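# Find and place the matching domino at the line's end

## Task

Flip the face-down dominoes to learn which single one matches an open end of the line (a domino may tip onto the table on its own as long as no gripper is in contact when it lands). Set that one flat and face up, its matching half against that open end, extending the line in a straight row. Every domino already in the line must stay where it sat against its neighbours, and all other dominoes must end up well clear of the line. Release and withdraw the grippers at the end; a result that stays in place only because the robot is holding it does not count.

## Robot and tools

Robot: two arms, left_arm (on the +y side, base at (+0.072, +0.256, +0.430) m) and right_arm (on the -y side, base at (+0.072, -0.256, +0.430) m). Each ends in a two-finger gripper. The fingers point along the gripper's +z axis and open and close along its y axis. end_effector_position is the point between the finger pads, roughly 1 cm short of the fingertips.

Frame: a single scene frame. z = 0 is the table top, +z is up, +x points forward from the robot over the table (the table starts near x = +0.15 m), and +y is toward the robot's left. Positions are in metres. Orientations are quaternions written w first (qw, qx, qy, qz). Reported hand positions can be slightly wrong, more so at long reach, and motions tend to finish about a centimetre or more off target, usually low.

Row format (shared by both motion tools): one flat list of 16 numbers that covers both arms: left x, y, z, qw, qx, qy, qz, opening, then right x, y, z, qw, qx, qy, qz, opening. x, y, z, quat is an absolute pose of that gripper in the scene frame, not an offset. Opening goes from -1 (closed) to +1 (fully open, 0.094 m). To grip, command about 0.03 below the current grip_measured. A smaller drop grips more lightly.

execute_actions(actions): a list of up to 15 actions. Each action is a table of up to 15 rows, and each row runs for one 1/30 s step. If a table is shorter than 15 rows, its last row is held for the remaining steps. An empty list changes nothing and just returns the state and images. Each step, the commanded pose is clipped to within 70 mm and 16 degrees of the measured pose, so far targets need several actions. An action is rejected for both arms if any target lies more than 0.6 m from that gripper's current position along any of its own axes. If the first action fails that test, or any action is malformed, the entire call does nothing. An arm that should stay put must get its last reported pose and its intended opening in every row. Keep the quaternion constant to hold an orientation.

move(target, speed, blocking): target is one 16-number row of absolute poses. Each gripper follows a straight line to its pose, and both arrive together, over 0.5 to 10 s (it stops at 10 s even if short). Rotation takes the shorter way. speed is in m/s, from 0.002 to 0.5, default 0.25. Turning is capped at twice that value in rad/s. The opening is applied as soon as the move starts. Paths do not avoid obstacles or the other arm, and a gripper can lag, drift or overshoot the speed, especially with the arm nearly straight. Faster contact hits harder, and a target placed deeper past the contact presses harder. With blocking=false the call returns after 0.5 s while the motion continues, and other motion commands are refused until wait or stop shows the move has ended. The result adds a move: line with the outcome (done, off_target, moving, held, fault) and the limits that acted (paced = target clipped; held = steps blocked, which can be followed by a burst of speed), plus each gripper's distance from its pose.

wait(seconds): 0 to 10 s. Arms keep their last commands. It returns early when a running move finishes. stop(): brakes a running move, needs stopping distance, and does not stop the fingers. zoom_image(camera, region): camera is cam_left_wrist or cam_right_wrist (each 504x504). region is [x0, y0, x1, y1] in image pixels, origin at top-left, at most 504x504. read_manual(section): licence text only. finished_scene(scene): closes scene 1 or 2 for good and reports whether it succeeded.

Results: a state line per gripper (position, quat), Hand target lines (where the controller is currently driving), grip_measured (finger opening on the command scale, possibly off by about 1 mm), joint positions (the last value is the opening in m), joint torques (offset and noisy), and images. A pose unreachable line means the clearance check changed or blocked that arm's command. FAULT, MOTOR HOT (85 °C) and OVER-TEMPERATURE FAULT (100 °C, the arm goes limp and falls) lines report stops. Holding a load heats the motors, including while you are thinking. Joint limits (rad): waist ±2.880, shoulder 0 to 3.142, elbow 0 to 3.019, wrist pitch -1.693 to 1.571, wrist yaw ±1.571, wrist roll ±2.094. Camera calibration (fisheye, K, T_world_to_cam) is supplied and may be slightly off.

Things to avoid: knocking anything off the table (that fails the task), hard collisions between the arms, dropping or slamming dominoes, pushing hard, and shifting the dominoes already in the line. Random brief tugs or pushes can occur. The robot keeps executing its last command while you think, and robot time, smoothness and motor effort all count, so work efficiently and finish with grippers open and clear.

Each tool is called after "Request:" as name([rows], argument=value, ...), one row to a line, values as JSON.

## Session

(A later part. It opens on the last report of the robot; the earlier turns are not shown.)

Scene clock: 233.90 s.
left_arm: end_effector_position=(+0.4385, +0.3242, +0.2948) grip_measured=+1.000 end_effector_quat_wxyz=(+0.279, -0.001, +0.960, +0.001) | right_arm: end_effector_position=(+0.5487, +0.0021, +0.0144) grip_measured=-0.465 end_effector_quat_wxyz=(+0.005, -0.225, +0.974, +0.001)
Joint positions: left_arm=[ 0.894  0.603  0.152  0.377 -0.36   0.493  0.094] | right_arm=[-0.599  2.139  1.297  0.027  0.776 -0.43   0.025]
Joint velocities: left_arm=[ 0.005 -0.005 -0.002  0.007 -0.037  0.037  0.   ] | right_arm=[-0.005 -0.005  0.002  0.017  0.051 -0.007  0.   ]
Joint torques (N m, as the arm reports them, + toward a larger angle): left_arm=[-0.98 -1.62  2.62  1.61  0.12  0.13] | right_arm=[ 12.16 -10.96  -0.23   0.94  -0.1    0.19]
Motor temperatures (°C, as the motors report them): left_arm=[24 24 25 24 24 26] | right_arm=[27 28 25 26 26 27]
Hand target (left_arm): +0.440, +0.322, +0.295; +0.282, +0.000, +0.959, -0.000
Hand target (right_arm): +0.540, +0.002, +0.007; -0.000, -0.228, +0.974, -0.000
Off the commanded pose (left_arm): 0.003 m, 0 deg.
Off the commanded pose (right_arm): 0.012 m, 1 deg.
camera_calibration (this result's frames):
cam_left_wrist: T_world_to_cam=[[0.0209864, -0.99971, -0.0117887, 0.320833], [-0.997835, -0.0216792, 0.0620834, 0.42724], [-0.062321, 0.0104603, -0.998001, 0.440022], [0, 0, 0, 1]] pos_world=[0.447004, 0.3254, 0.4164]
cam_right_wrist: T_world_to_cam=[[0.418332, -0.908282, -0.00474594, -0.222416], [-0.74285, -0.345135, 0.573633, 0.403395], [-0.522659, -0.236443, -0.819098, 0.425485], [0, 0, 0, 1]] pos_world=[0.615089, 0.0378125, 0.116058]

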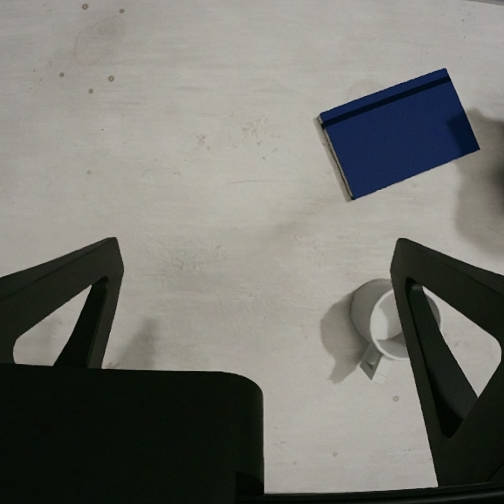

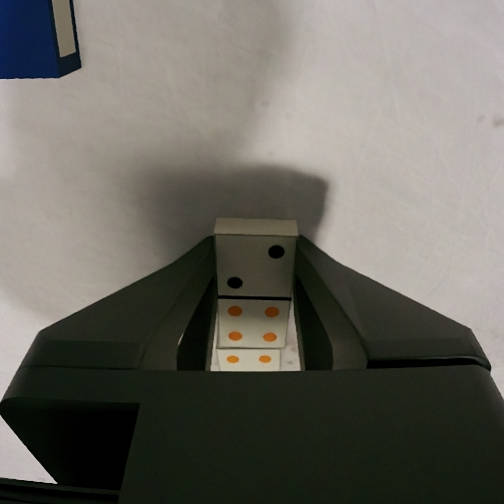

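Request:
execute_actions([
  [[0.44,0.322,0.295,0.282,0,0.959,0,1,0.5365,0.002,0.007,0,-0.228,0.974,0,-0.5]],
])

Request:
zoom_image(camera="cam_right_wrist", region=[170,260,340,380])

Scene clock: 238.00 s.
left_arm: end_effector_position=(+0.4385, +0.3242, +0.2948) grip_measured=+1.000 end_effector_quat_wxyz=(+0.279, -0.001, +0.960, +0.001) | right_arm: end_effector_position=(+0.5466, +0.0021, +0.0143) grip_measured=-0.465 end_effector_quat_wxyz=(+0.005, -0.225, +0.974, +0.001)
Joint positions: left_arm=[ 0.894  0.603  0.152  0.377 -0.36   0.493  0.094] | right_arm=[-0.599  2.14   1.292  0.034  0.776 -0.43   0.025]
Joint velocities: left_arm=[ 0.015 -0.015 -0.012 -0.007 -0.081  0.022  0.   ] | right_arm=[-0.005  0.015 -0.007 -0.002  0.066  0.051  0.001]
Joint torques (N m, as the arm reports them, + toward a larger angle): left_arm=[-1.02 -2.06  2.55  1.66  0.15  0.12] | right_arm=[ 12.17 -10.49  -0.39   0.88  -0.13   0.19]
Motor temperatures (°C, as the motors report them): left_arm=[24 24 25 24 24 26] | right_arm=[27 28 25 26 26 27]
Hand target (left_arm): +0.440, +0.322, +0.295; +0.282, +0.000, +0.959, -0.000
Hand target (right_arm): +0.537, +0.002, +0.007; -0.000, -0.228, +0.974, -0.000
Off the commanded pose (left_arm): 0.003 m, 0 deg.
Off the commanded pose (right_arm): 0.012 m, 1 deg.
camera_calibration (this result's frames):
cam_left_wrist: T_world_to_cam=[[0.0209864, -0.99971, -0.0117887, 0.320833], [-0.997835, -0.0216792, 0.0620834, 0.42724], [-0.062321, 0.0104603, -0.998001, 0.440022], [0, 0, 0, 1]] pos_world=[0.447004, 0.3254, 0.4164]
cam_right_wrist: T_world_to_cam=[[0.417603, -0.908619, -0.00443094, -0.221143], [-0.743594, -0.344552, 0.57302, 0.402295], [-0.522184, -0.236, -0.819529, 0.424076], [0, 0, 0, 1]] pos_world=[0.61294, 0.0377591, 0.116039]

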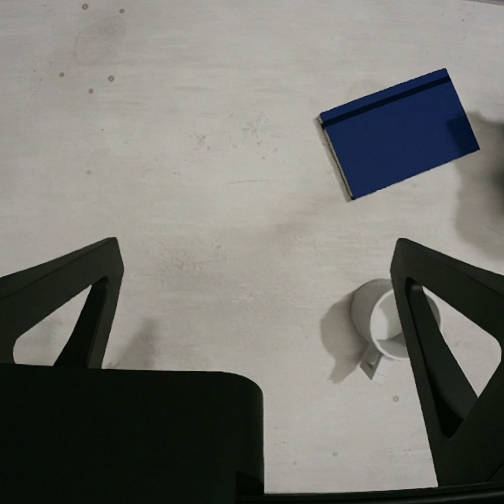

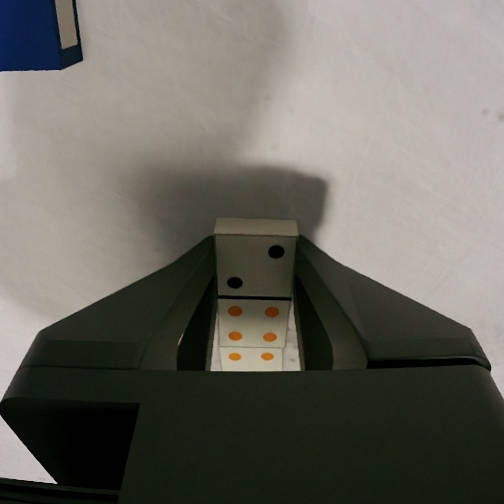

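Region (170, 260, 340, 380) of cam_right_wrist's 504x504 image, scaled by 2.965, with more detail than that image has; it fills the top 356 rows of this view, and the rest is white.

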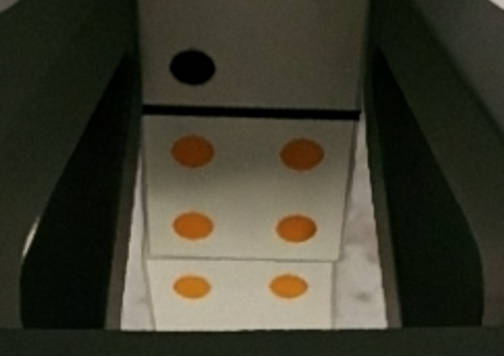

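Aligned and touching. Releasing and inspecting from above.

Request:
execute_actions([
  [[0.44,0.322,0.295,0.282,0,0.959,0,1,0.54,0.002,0.008,0,-0.228,0.974,0,0.3]],
  [[0.44,0.322,0.295,0.282,0,0.959,0,1,0.548,0.002,0.06,0,-0.228,0.974,0,0.3]],
])

Request:
move(target=[0.44,0.322,0.295,0.282,0,0.959,0,1,0.47,-0.06,0.2,0.25,0,0.968,0,1], speed=0.35)

Request:
zoom_image(camera="cam_right_wrist", region=[100,70,400,370])

Scene clock: 245.00 s.
left_arm: end_effector_position=(+0.4385, +0.3242, +0.2948) grip_measured=+1.000 end_effector_quat_wxyz=(+0.279, -0.001, +0.960, +0.001) | right_arm: end_effector_position=(+0.5401, +0.0022, +0.0523) grip_measured=+0.298 end_effector_quat_wxyz=(-0.004, -0.232, +0.973, -0.001)
Joint positions: left_arm=[ 0.894  0.603  0.152  0.377 -0.36   0.493  0.094] | right_arm=[-0.55   2.073  1.238 -0.043  0.816 -0.374  0.061]
Joint velocities: left_arm=[ 0.005 -0.005  0.007 -0.007  0.022 -0.051  0.   ] | right_arm=[ 0.005 -0.005  0.002 -0.056  0.007  0.095 -0.   ]
Joint torques (N m, as the arm reports them, + toward a larger angle): left_arm=[-1.55 -1.92  2.58  1.74  0.12  0.14] | right_arm=[ 13.58 -12.74   0.43   0.29  -0.02   0.34]
Motor temperatures (°C, as the motors report them): left_arm=[24 24 25 24 24 26] | right_arm=[27 28 25 26 26 27]
Hand target (left_arm): +0.440, +0.322, +0.295; +0.282, +0.000, +0.959, -0.000
Hand target (right_arm): +0.548, +0.002, +0.060; +0.000, -0.228, +0.974, +0.000
Off the commanded pose (left_arm): 0.003 m, 0 deg.
Off the commanded pose (right_arm): 0.011 m, 1 deg.
camera_calibration (this result's frames):
cam_left_wrist: T_world_to_cam=[[0.0209864, -0.99971, -0.0117887, 0.320833], [-0.997835, -0.0216792, 0.0620834, 0.42724], [-0.062321, 0.0104603, -0.998001, 0.440022], [0, 0, 0, 1]] pos_world=[0.447004, 0.3254, 0.4164]
cam_right_wrist: T_world_to_cam=[[0.431451, -0.902125, -0.00447893, -0.225732], [-0.72763, -0.350924, 0.589412, 0.366308], [-0.533295, -0.251043, -0.80782, 0.457307], [0, 0, 0, 1]] pos_world=[0.607809, 0.0397111, 0.152504]

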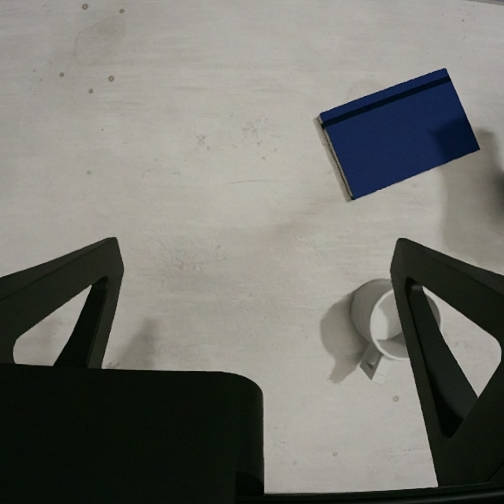

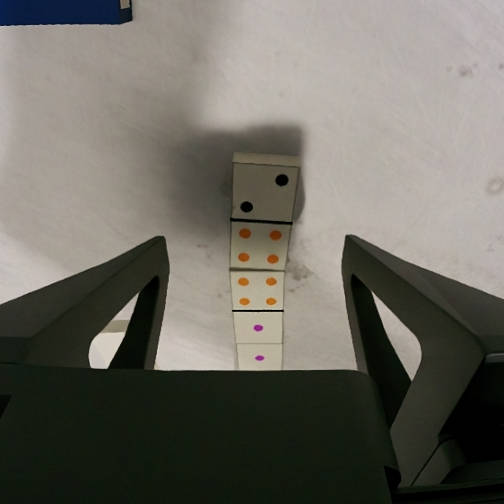

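Scene clock: 246.50 s.
left_arm: end_effector_position=(+0.4385, +0.3242, +0.2948) grip_measured=+1.000 end_effector_quat_wxyz=(+0.279, -0.001, +0.960, +0.001) | right_arm: end_effector_position=(+0.4678, -0.0610, +0.1957) grip_measured=+1.000 end_effector_quat_wxyz=(+0.242, +0.008, +0.970, -0.002)
Joint positions: left_arm=[ 0.894  0.603  0.152  0.377 -0.36   0.493  0.094] | right_arm=[-0.399  1.91   0.571  1.127  0.889 -0.344  0.094]
Joint velocities: left_arm=[-0.015 -0.015 -0.017 -0.012 -0.022 -0.037  0.   ] | right_arm=[-0.015 -0.005  0.017 -0.007  0.007  0.007  0.   ]
Joint torques (N m, as the arm reports them, + toward a larger angle): left_arm=[-1.1  -2.08  2.49  1.73  0.09  0.14] | right_arm=[10.48 -6.72 -0.96  1.65 -0.11  0.21]
Motor temperatures (°C, as the motors report them): left_arm=[24 24 25 24 24 26] | right_arm=[27 28 25 26 26 27]
Hand target (left_arm): +0.440, +0.322, +0.295; +0.282, +0.000, +0.959, -0.000
Hand target (right_arm): +0.466, -0.056, +0.199; +0.246, +0.005, +0.969, +0.001
Off the commanded pose (left_arm): 0.003 m, 0 deg.
Off the commanded pose (right_arm): 0.005 m, 1 deg.
move: done
camera_calibration (this result's frames):
cam_left_wrist: T_world_to_cam=[[0.0209864, -0.99971, -0.0117887, 0.320833], [-0.997835, -0.0216792, 0.0620834, 0.42724], [-0.062321, 0.0104603, -0.998001, 0.440022], [0, 0, 0, 1]] pos_world=[0.447004, 0.3254, 0.4164]
cam_right_wrist: T_world_to_cam=[[-0.0355378, -0.999262, -0.0145514, -0.0363454], [-0.990692, 0.0333109, 0.131986, 0.442958], [-0.131404, 0.0191065, -0.991145, 0.383108], [0, 0, 0, 1]] pos_world=[0.487885, -0.0583938, 0.320722]

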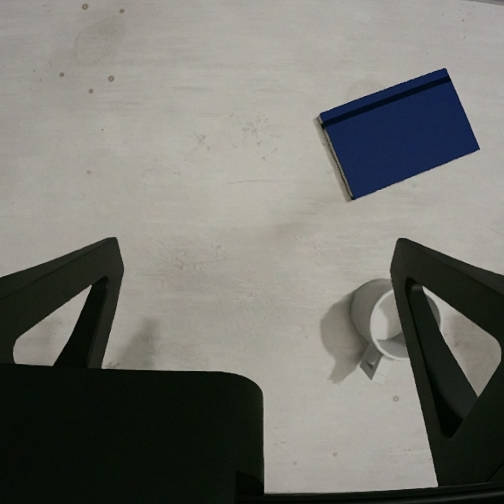

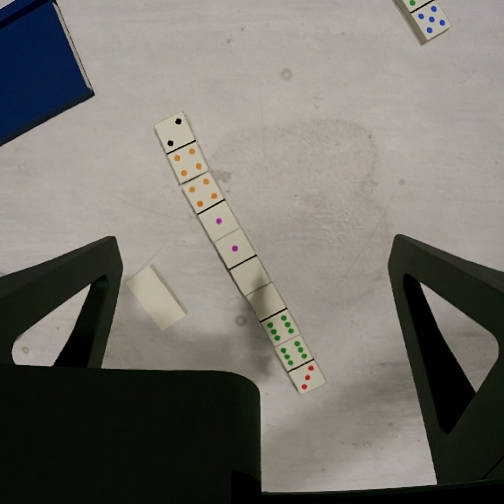

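Region (100, 70, 400, 370) of cam_right_wrist's 504x504 image, scaled by 1.680, with more detail than that image has.

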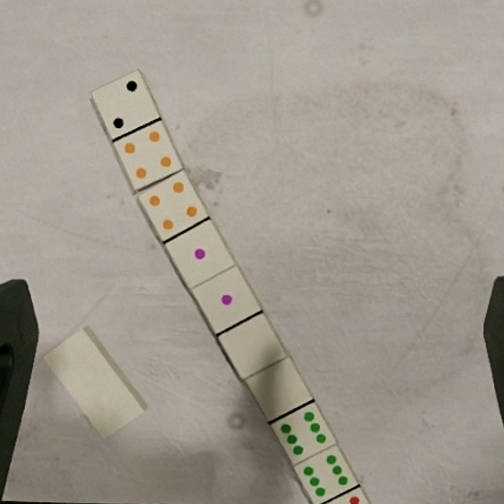

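Request:
move(target=[0.44,0.322,0.295,0.282,0,0.959,0,1,0.537,0.001,0.05,0,-0.259,0.966,0,0], speed=0.3)

Request:
move(target=[0.44,0.322,0.295,0.282,0,0.959,0,1,0.537,0.001,0.02,0,-0.259,0.966,0,0], speed=0.04)

Request:
move(target=[0.44,0.322,0.295,0.282,0,0.959,0,1,0.537,0.001,0.007,0,-0.259,0.966,0,0], speed=0.02)

Scene clock: 255.43 s.
left_arm: end_effector_position=(+0.4385, +0.3242, +0.2948) grip_measured=+1.000 end_effector_quat_wxyz=(+0.279, -0.001, +0.960, +0.001) | right_arm: end_effector_position=(+0.5474, -0.0020, +0.0572) grip_measured=+0.002 end_effector_quat_wxyz=(+0.012, -0.254, +0.967, -0.001)
Joint positions: left_arm=[ 0.894  0.603  0.152  0.377 -0.36   0.493  0.094] | right_arm=[-0.55   2.054  1.216  0.007  0.811 -0.454  0.047]
Joint velocities: left_arm=[ 0.005  0.005 -0.002 -0.002  0.081  0.007  0.   ] | right_arm=[ 0.005 -0.015 -0.012  0.002  0.051  0.022  0.   ]
Joint torques (N m, as the arm reports them, + toward a larger angle): left_arm=[-1.14 -2.2   2.6   1.56  0.12  0.13] | right_arm=[ 12.23 -10.27   0.54   0.13   0.02   0.22]
Motor temperatures (°C, as the motors report them): left_arm=[24 24 25 24 24 26] | right_arm=[27 28 25 26 26 27]
Hand target (left_arm): +0.440, +0.322, +0.295; +0.282, +0.000, +0.959, -0.000
Hand target (right_arm): +0.541, -0.003, +0.051; +0.003, -0.263, +0.965, -0.003
Off the commanded pose (left_arm): 0.003 m, 0 deg.
Off the commanded pose (right_arm): 0.013 m, 2 deg.
move: off_target (right_arm)
camera_calibration (this result's frames):
cam_left_wrist: T_world_to_cam=[[0.0209864, -0.99971, -0.0117887, 0.320833], [-0.997835, -0.0216792, 0.0620834, 0.42724], [-0.062321, 0.0104603, -0.998001, 0.440022], [0, 0, 0, 1]] pos_world=[0.447004, 0.3254, 0.4164]
cam_right_wrist: T_world_to_cam=[[0.471631, -0.881787, 0.0039832, -0.254995], [-0.729636, -0.387707, 0.563307, 0.369752], [-0.495172, -0.268579, -0.826238, 0.444281], [0, 0, 0, 1]] pos_world=[0.610043, 0.037829, 0.159814]

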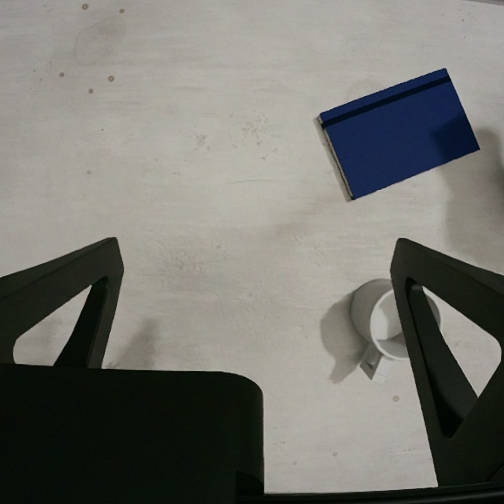

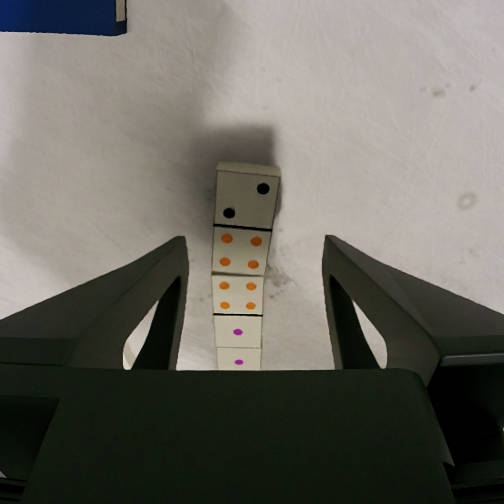

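Scene clock: 256.73 s.
left_arm: end_effector_position=(+0.4385, +0.3242, +0.2948) grip_measured=+1.000 end_effector_quat_wxyz=(+0.279, -0.001, +0.960, +0.001) | right_arm: end_effector_position=(+0.5404, +0.0012, +0.0272) grip_measured=+0.002 end_effector_quat_wxyz=(+0.001, -0.259, +0.966, +0.001)
Joint positions: left_arm=[ 0.894  0.603  0.152  0.377 -0.36   0.493  0.094] | right_arm=[-0.584  2.115  1.261  0.018  0.788 -0.477  0.047]
Joint velocities: left_arm=[ 0.005  0.005  0.007 -0.002 -0.007  0.022  0.   ] | right_arm=[ 0.005 -0.015 -0.007 -0.022 -0.066 -0.007 -0.001]
Joint torques (N m, as the arm reports them, + toward a larger angle): left_arm=[-0.83 -2.24  2.48  1.66  0.13  0.14] | right_arm=[ 12.4  -10.21   0.51   1.09  -0.16   0.2 ]
Motor temperatures (°C, as the motors report them): left_arm=[24 24 25 24 24 26] | right_arm=[27 28 25 26 26 27]
Hand target (left_arm): +0.440, +0.322, +0.295; +0.282, +0.000, +0.959, -0.000
Hand target (right_arm): +0.537, +0.001, +0.020; -0.000, -0.259, +0.966, -0.000
Off the commanded pose (left_arm): 0.003 m, 0 deg.
Off the commanded pose (right_arm): 0.008 m, 0 deg.
move: done
camera_calibration (this result's frames):
cam_left_wrist: T_world_to_cam=[[0.0209864, -0.99971, -0.0117887, 0.320833], [-0.997835, -0.0216792, 0.0620834, 0.42724], [-0.062321, 0.0104603, -0.998001, 0.440022], [0, 0, 0, 1]] pos_world=[0.447004, 0.3254, 0.4164]
cam_right_wrist: T_world_to_cam=[[0.480184, -0.877148, -0.00584395, -0.253095], [-0.713386, -0.394394, 0.579254, 0.373566], [-0.510396, -0.273979, -0.815126, 0.424758], [0, 0, 0, 1]] pos_world=[0.604823, 0.0417055, 0.128363]

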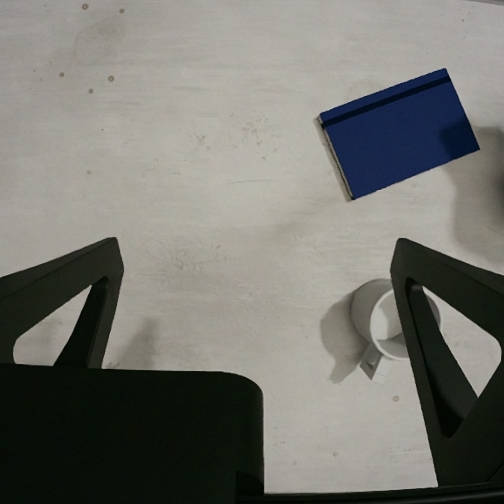

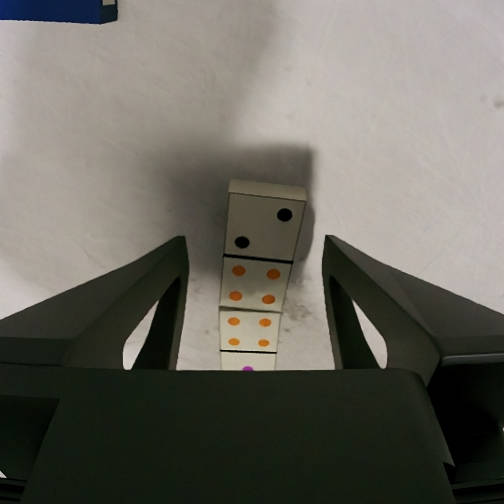

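Scene clock: 258.03 s.
left_arm: end_effector_position=(+0.4385, +0.3242, +0.2948) grip_measured=+1.000 end_effector_quat_wxyz=(+0.279, -0.001, +0.960, +0.001) | right_arm: end_effector_position=(+0.5405, +0.0018, +0.0149) grip_measured=+0.002 end_effector_quat_wxyz=(+0.002, -0.259, +0.966, +0.002)
Joint positions: left_arm=[ 0.894  0.603  0.152  0.377 -0.36   0.493  0.094] | right_arm=[-0.598  2.139  1.281  0.034  0.777 -0.492  0.047]
Joint velocities: left_arm=[ 0.005  0.005 -0.017  0.007 -0.051 -0.022  0.   ] | right_arm=[-0.005 -0.005 -0.012  0.007  0.022 -0.037  0.   ]
Joint torques (N m, as the arm reports them, + toward a larger angle): left_arm=[-0.89 -2.02  2.54  1.67  0.14  0.14] | right_arm=[ 12.18 -10.34   0.51   1.    -0.19   0.22]
Motor temperatures (°C, as the motors report them): left_arm=[24 24 25 24 24 26] | right_arm=[27 28 25 26 26 27]
Hand target (left_arm): +0.440, +0.322, +0.295; +0.282, +0.000, +0.959, -0.000
Hand target (right_arm): +0.537, +0.001, +0.007; -0.000, -0.259, +0.966, -0.000
Off the commanded pose (left_arm): 0.003 m, 0 deg.
Off the commanded pose (right_arm): 0.009 m, 0 deg.
move: done
camera_calibration (this result's frames):
cam_left_wrist: T_world_to_cam=[[0.0209864, -0.99971, -0.0117887, 0.320833], [-0.997835, -0.0216792, 0.0620834, 0.42724], [-0.062321, 0.0104603, -0.998001, 0.440022], [0, 0, 0, 1]] pos_world=[0.447004, 0.3254, 0.4164]
cam_right_wrist: T_world_to_cam=[[0.480074, -0.877204, -0.00651813, -0.252637], [-0.713587, -0.394831, 0.578707, 0.381157], [-0.510217, -0.273171, -0.81551, 0.414866], [0, 0, 0, 1]] pos_world=[0.604946, 0.0422083, 0.116103]

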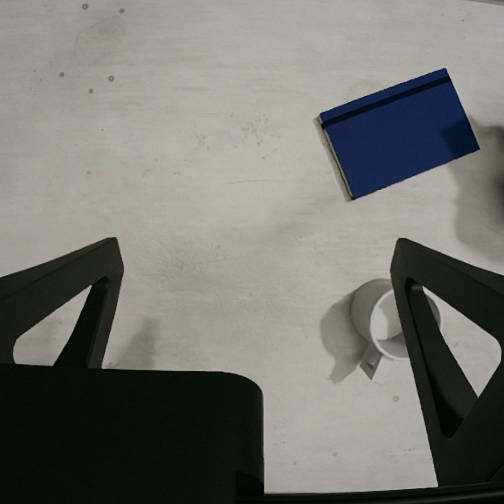

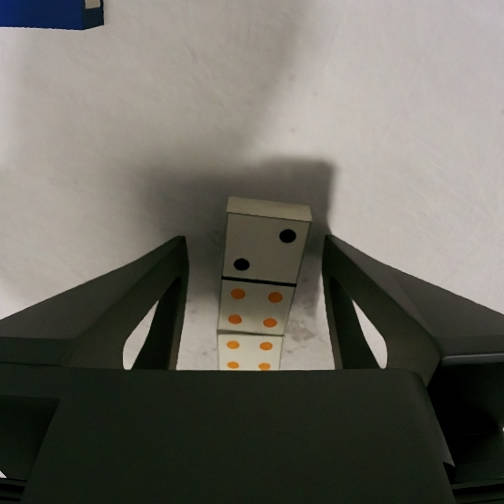

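Request:
execute_actions([
  [[0.44,0.322,0.295,0.282,0,0.959,0,1,0.537,0.001,0.007,0,-0.259,0.966,0,-0.3]],
  [[0.44,0.322,0.295,0.282,0,0.959,0,1,0.537,0.001,0.007,0,-0.259,0.966,0,-0.42]],
  [[0.44,0.322,0.295,0.282,0,0.959,0,1,0.537,0.001,0.007,0,-0.259,0.966,0,-0.5]],
])

Request:
zoom_image(camera="cam_right_wrist", region=[170,190,350,380])

Scene clock: 263.80 s.
left_arm: end_effector_position=(+0.4385, +0.3242, +0.2948) grip_measured=+1.000 end_effector_quat_wxyz=(+0.279, -0.001, +0.960, +0.001) | right_arm: end_effector_position=(+0.5405, +0.0019, +0.0149) grip_measured=-0.464 end_effector_quat_wxyz=(+0.002, -0.259, +0.966, +0.002)
Joint positions: left_arm=[ 0.894  0.603  0.152  0.377 -0.36   0.493  0.094] | right_arm=[-0.598  2.139  1.281  0.034  0.777 -0.493  0.025]
Joint velocities: left_arm=[-0.005 -0.015 -0.017 -0.002  0.007  0.051  0.   ] | right_arm=[-0.015 -0.015 -0.002 -0.022 -0.007  0.007 -0.   ]
Joint torques (N m, as the arm reports them, + toward a larger angle): left_arm=[-1.1  -1.96  2.58  1.7   0.1   0.17] | right_arm=[ 12.24 -10.68   0.42   0.83  -0.14   0.21]
Motor temperatures (°C, as the motors report them): left_arm=[24 24 25 24 24 26] | right_arm=[27 28 25 26 26 27]
Hand target (left_arm): +0.440, +0.322, +0.295; +0.282, +0.000, +0.959, -0.000
Hand target (right_arm): +0.537, +0.001, +0.007; -0.000, -0.259, +0.966, -0.000
Off the commanded pose (left_arm): 0.003 m, 0 deg.
Off the commanded pose (right_arm): 0.009 m, 0 deg.
camera_calibration (this result's frames):
cam_left_wrist: T_world_to_cam=[[0.0209864, -0.99971, -0.0117887, 0.320833], [-0.997835, -0.0216792, 0.0620834, 0.42724], [-0.062321, 0.0104603, -0.998001, 0.440022], [0, 0, 0, 1]] pos_world=[0.447004, 0.3254, 0.4164]
cam_right_wrist: T_world_to_cam=[[0.480744, -0.876834, -0.00685508, -0.252936], [-0.71328, -0.395595, 0.578563, 0.381019], [-0.510016, -0.273251, -0.815609, 0.414776], [0, 0, 0, 1]] pos_world=[0.604914, 0.0422847, 0.116118]

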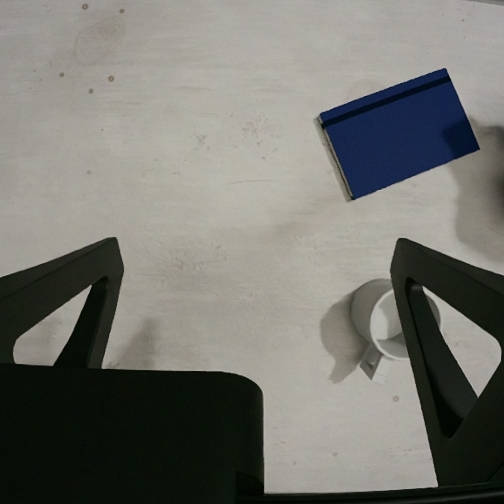

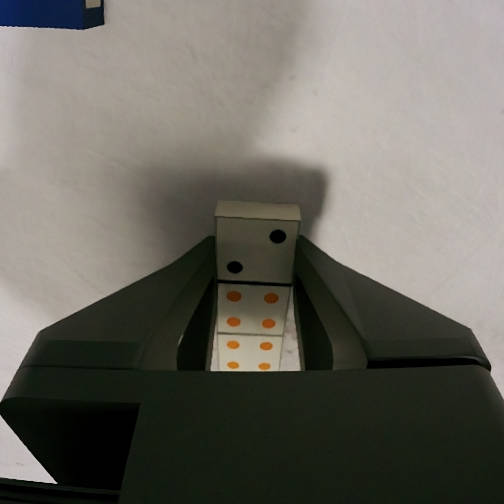

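Region (170, 190, 350, 380) of cam_right_wrist's 504x504 image, scaled by 2.653, with more detail than that image has; it fills the left 477 columns of this view, and the rest is white.

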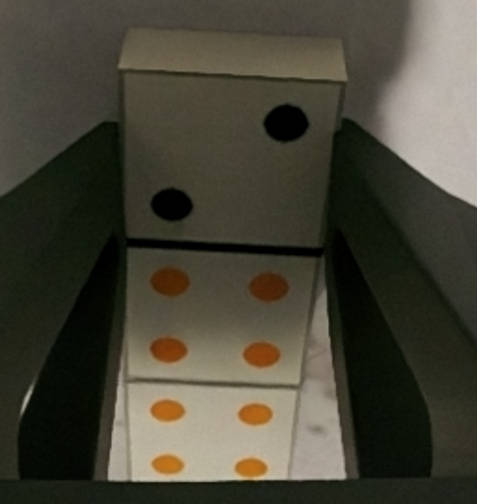

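Request:
execute_actions([
  [[0.44,0.322,0.295,0.282,0,0.959,0,1,0.537,0.001,0.007,0,-0.259,0.966,0,-0.42]],
  [[0.44,0.322,0.295,0.282,0,0.959,0,1,0.537,0.001,0.008,0,-0.259,0.966,0,0.3]],
  [[0.44,0.322,0.295,0.282,0,0.959,0,1,0.543,0.002,0.06,0,-0.259,0.966,0,0.3]],
])

Request:
move(target=[0.44,0.322,0.295,0.282,0,0.959,0,1,0.47,-0.08,0.22,0.25,0,0.968,0,1], speed=0.35)

Request:
zoom_image(camera="cam_right_wrist", region=[110,90,310,290])

Scene clock: 271.13 s.
left_arm: end_effector_position=(+0.4385, +0.3242, +0.2948) grip_measured=+1.000 end_effector_quat_wxyz=(+0.279, -0.001, +0.960, +0.001) | right_arm: end_effector_position=(+0.5351, +0.0022, +0.0524) grip_measured=+0.298 end_effector_quat_wxyz=(-0.005, -0.264, +0.965, -0.001)
Joint positions: left_arm=[ 0.894  0.603  0.152  0.377 -0.36   0.493  0.094] | right_arm=[-0.549  2.074  1.226 -0.031  0.817 -0.437  0.061]
Joint velocities: left_arm=[-0.005 -0.005  0.002  0.022  0.022 -0.022  0.   ] | right_arm=[ 0.005  0.005 -0.002 -0.012 -0.081  0.081 -0.001]
Joint torques (N m, as the arm reports them, + toward a larger angle): left_arm=[-0.87 -1.87  2.56  1.67  0.15  0.1 ] | right_arm=[ 13.64 -12.67   0.08  -0.05   0.     0.35]
Motor temperatures (°C, as the motors report them): left_arm=[24 24 25 24 24 26] | right_arm=[27 28 25 26 26 27]
Hand target (left_arm): +0.440, +0.322, +0.295; +0.282, +0.000, +0.959, -0.000
Hand target (right_arm): +0.543, +0.002, +0.060; +0.000, -0.259, +0.966, +0.000
Off the commanded pose (left_arm): 0.003 m, 0 deg.
Off the commanded pose (right_arm): 0.011 m, 1 deg.
camera_calibration (this result's frames):
cam_left_wrist: T_world_to_cam=[[0.0209864, -0.99971, -0.0117887, 0.320833], [-0.997835, -0.0216792, 0.0620834, 0.42724], [-0.062321, 0.0104603, -0.998001, 0.440022], [0, 0, 0, 1]] pos_world=[0.447004, 0.3254, 0.4164]
cam_right_wrist: T_world_to_cam=[[0.48851, -0.872545, -0.00484505, -0.254139], [-0.703399, -0.397084, 0.589537, 0.349708], [-0.516321, -0.284586, -0.807727, 0.445724], [0, 0, 0, 1]] pos_world=[0.600271, 0.0439628, 0.152627]

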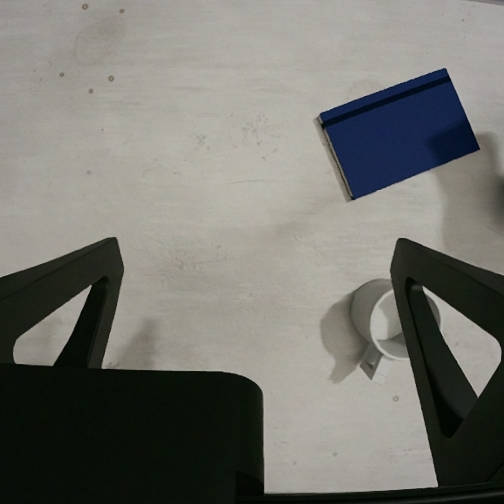

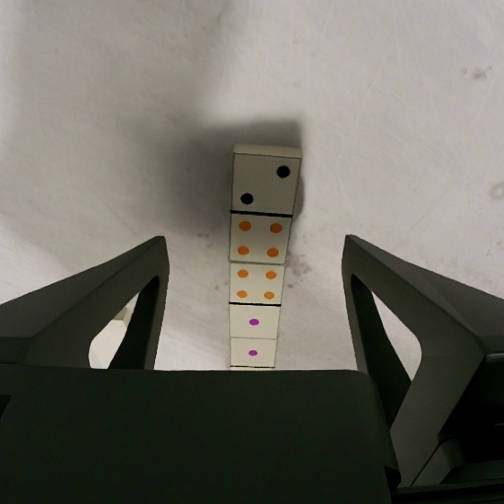

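Scene clock: 272.70 s.
left_arm: end_effector_position=(+0.4385, +0.3242, +0.2948) grip_measured=+1.000 end_effector_quat_wxyz=(+0.279, -0.001, +0.960, +0.001) | right_arm: end_effector_position=(+0.4599, -0.0776, +0.2118) grip_measured=+1.000 end_effector_quat_wxyz=(+0.236, -0.002, +0.972, -0.002)
Joint positions: left_arm=[ 0.894  0.603  0.152  0.377 -0.36   0.493  0.094] | right_arm=[-0.387  1.833  0.51   1.087  0.9   -0.344  0.094]
Joint velocities: left_arm=[-0.015  0.005  0.012  0.007  0.051 -0.022  0.   ] | right_arm=[-0.005  0.005  0.002 -0.002 -0.022  0.022  0.   ]
Joint torques (N m, as the arm reports them, + toward a larger angle): left_arm=[-1.01 -2.02  2.62  1.66  0.12  0.1 ] | right_arm=[10.14 -8.17 -0.92  1.82 -0.07  0.21]
Motor temperatures (°C, as the motors report them): left_arm=[24 24 25 24 24 26] | right_arm=[27 28 25 26 26 27]
Hand target (left_arm): +0.440, +0.322, +0.295; +0.282, +0.000, +0.959, -0.000
Hand target (right_arm): +0.465, -0.077, +0.219; +0.246, +0.005, +0.969, +0.001
Off the commanded pose (left_arm): 0.003 m, 0 deg.
Off the commanded pose (right_arm): 0.013 m, 2 deg.
move: off_target (right_arm)
camera_calibration (this result's frames):
cam_left_wrist: T_world_to_cam=[[0.0209864, -0.99971, -0.0117887, 0.320833], [-0.997835, -0.0216792, 0.0620834, 0.42724], [-0.062321, 0.0104603, -0.998001, 0.440022], [0, 0, 0, 1]] pos_world=[0.447004, 0.3254, 0.4164]
cam_right_wrist: T_world_to_cam=[[-0.0156273, -0.999838, -0.00887993, -0.0633517], [-0.989462, 0.0141854, 0.144097, 0.429007], [-0.143948, 0.0110382, -0.989524, 0.403097], [0, 0, 0, 1]] pos_world=[0.481521, -0.0738766, 0.336493]

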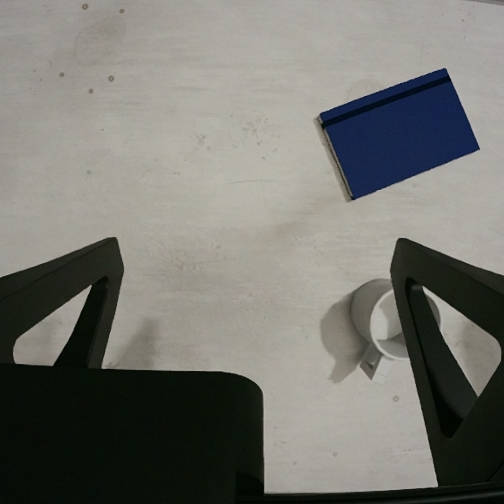

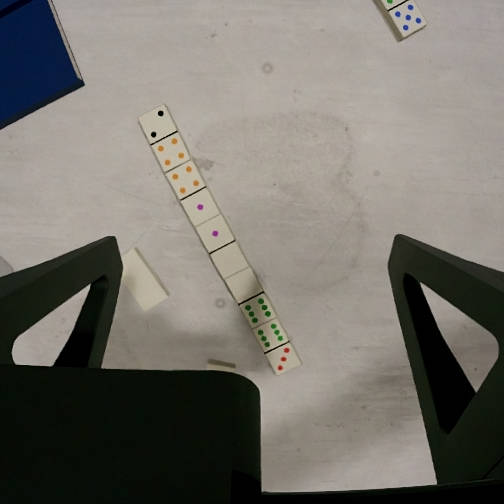

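Region (110, 90, 310, 290) of cam_right_wrist's 504x504 image, scaled by 2.520, with more detail than that image has.

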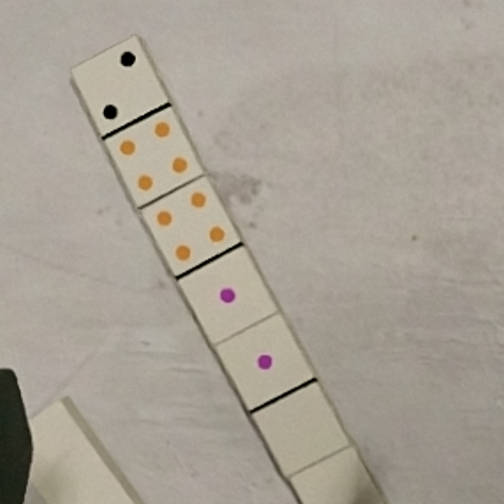

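Request:
move(target=[0.44,0.322,0.295,0.282,0,0.959,0,1,0.47,-0.28,0.26,0.25,0,0.968,0,1], speed=0.4)

Request:
finished_scene(scene=1)

Scene clock: 278.43 s.
left_arm: end_effector_position=(+0.4385, +0.3242, +0.2948) grip_measured=+1.000 end_effector_quat_wxyz=(+0.279, -0.001, +0.960, +0.001) | right_arm: end_effector_position=(+0.4697, -0.2868, +0.2657) grip_measured=+1.000 end_effector_quat_wxyz=(+0.258, +0.006, +0.966, -0.004)
Joint positions: left_arm=[ 0.894  0.603  0.152  0.377 -0.36   0.493  0.094] | right_arm=[-0.774  0.946  0.246  0.583  0.507 -0.456  0.094]
Joint velocities: left_arm=[ 0.005 -0.024 -0.022  0.002 -0.066 -0.051  0.   ] | right_arm=[ 0.005 -0.015 -0.002 -0.017 -0.037  0.022  0.   ]
Joint torques (N m, as the arm reports them, + toward a larger angle): left_arm=[-1.32 -1.61  2.58  1.63  0.13  0.13] | right_arm=[ 2.46 -4.75  1.5   0.95 -0.24  0.22]
Motor temperatures (°C, as the motors report them): left_arm=[24 24 25 24 24 26] | right_arm=[27 28 25 26 26 27]
Hand target (left_arm): +0.440, +0.322, +0.295; +0.282, +0.000, +0.959, -0.000
Hand target (right_arm): +0.468, -0.284, +0.262; +0.251, -0.002, +0.968, -0.002
Off the commanded pose (left_arm): 0.003 m, 0 deg.
Off the commanded pose (right_arm): 0.009 m, 1 deg.
move: done
camera_calibration (this result's frames):
cam_left_wrist: T_world_to_cam=[[0.0209864, -0.99971, -0.0117887, 0.320833], [-0.997835, -0.0216792, 0.0620834, 0.42724], [-0.062321, 0.0104603, -0.998001, 0.440022], [0, 0, 0, 1]] pos_world=[0.447004, 0.3254, 0.4164]
cam_right_wrist: T_world_to_cam=[[-0.0314118, -0.999449, -0.010757, -0.263859], [-0.994633, 0.0301954, 0.0989594, 0.45287], [-0.09858, 0.0138078, -0.995033, 0.44115], [0, 0, 0, 1]] pos_world=[0.48564, -0.283479, 0.391305]

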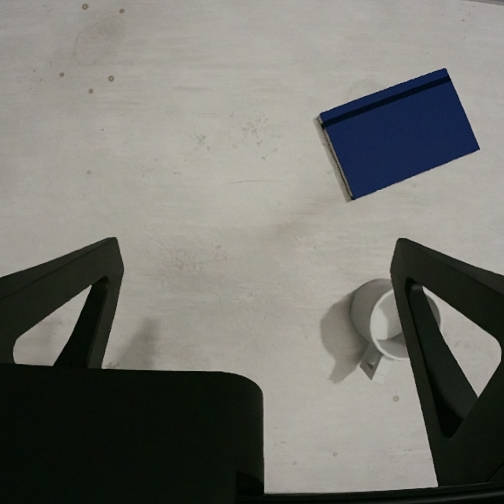

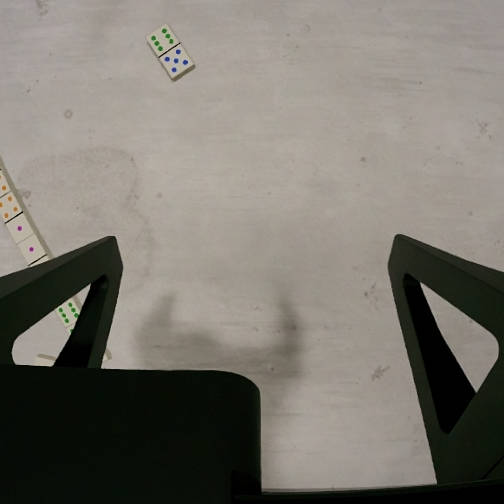

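The scene is finished: the task was done.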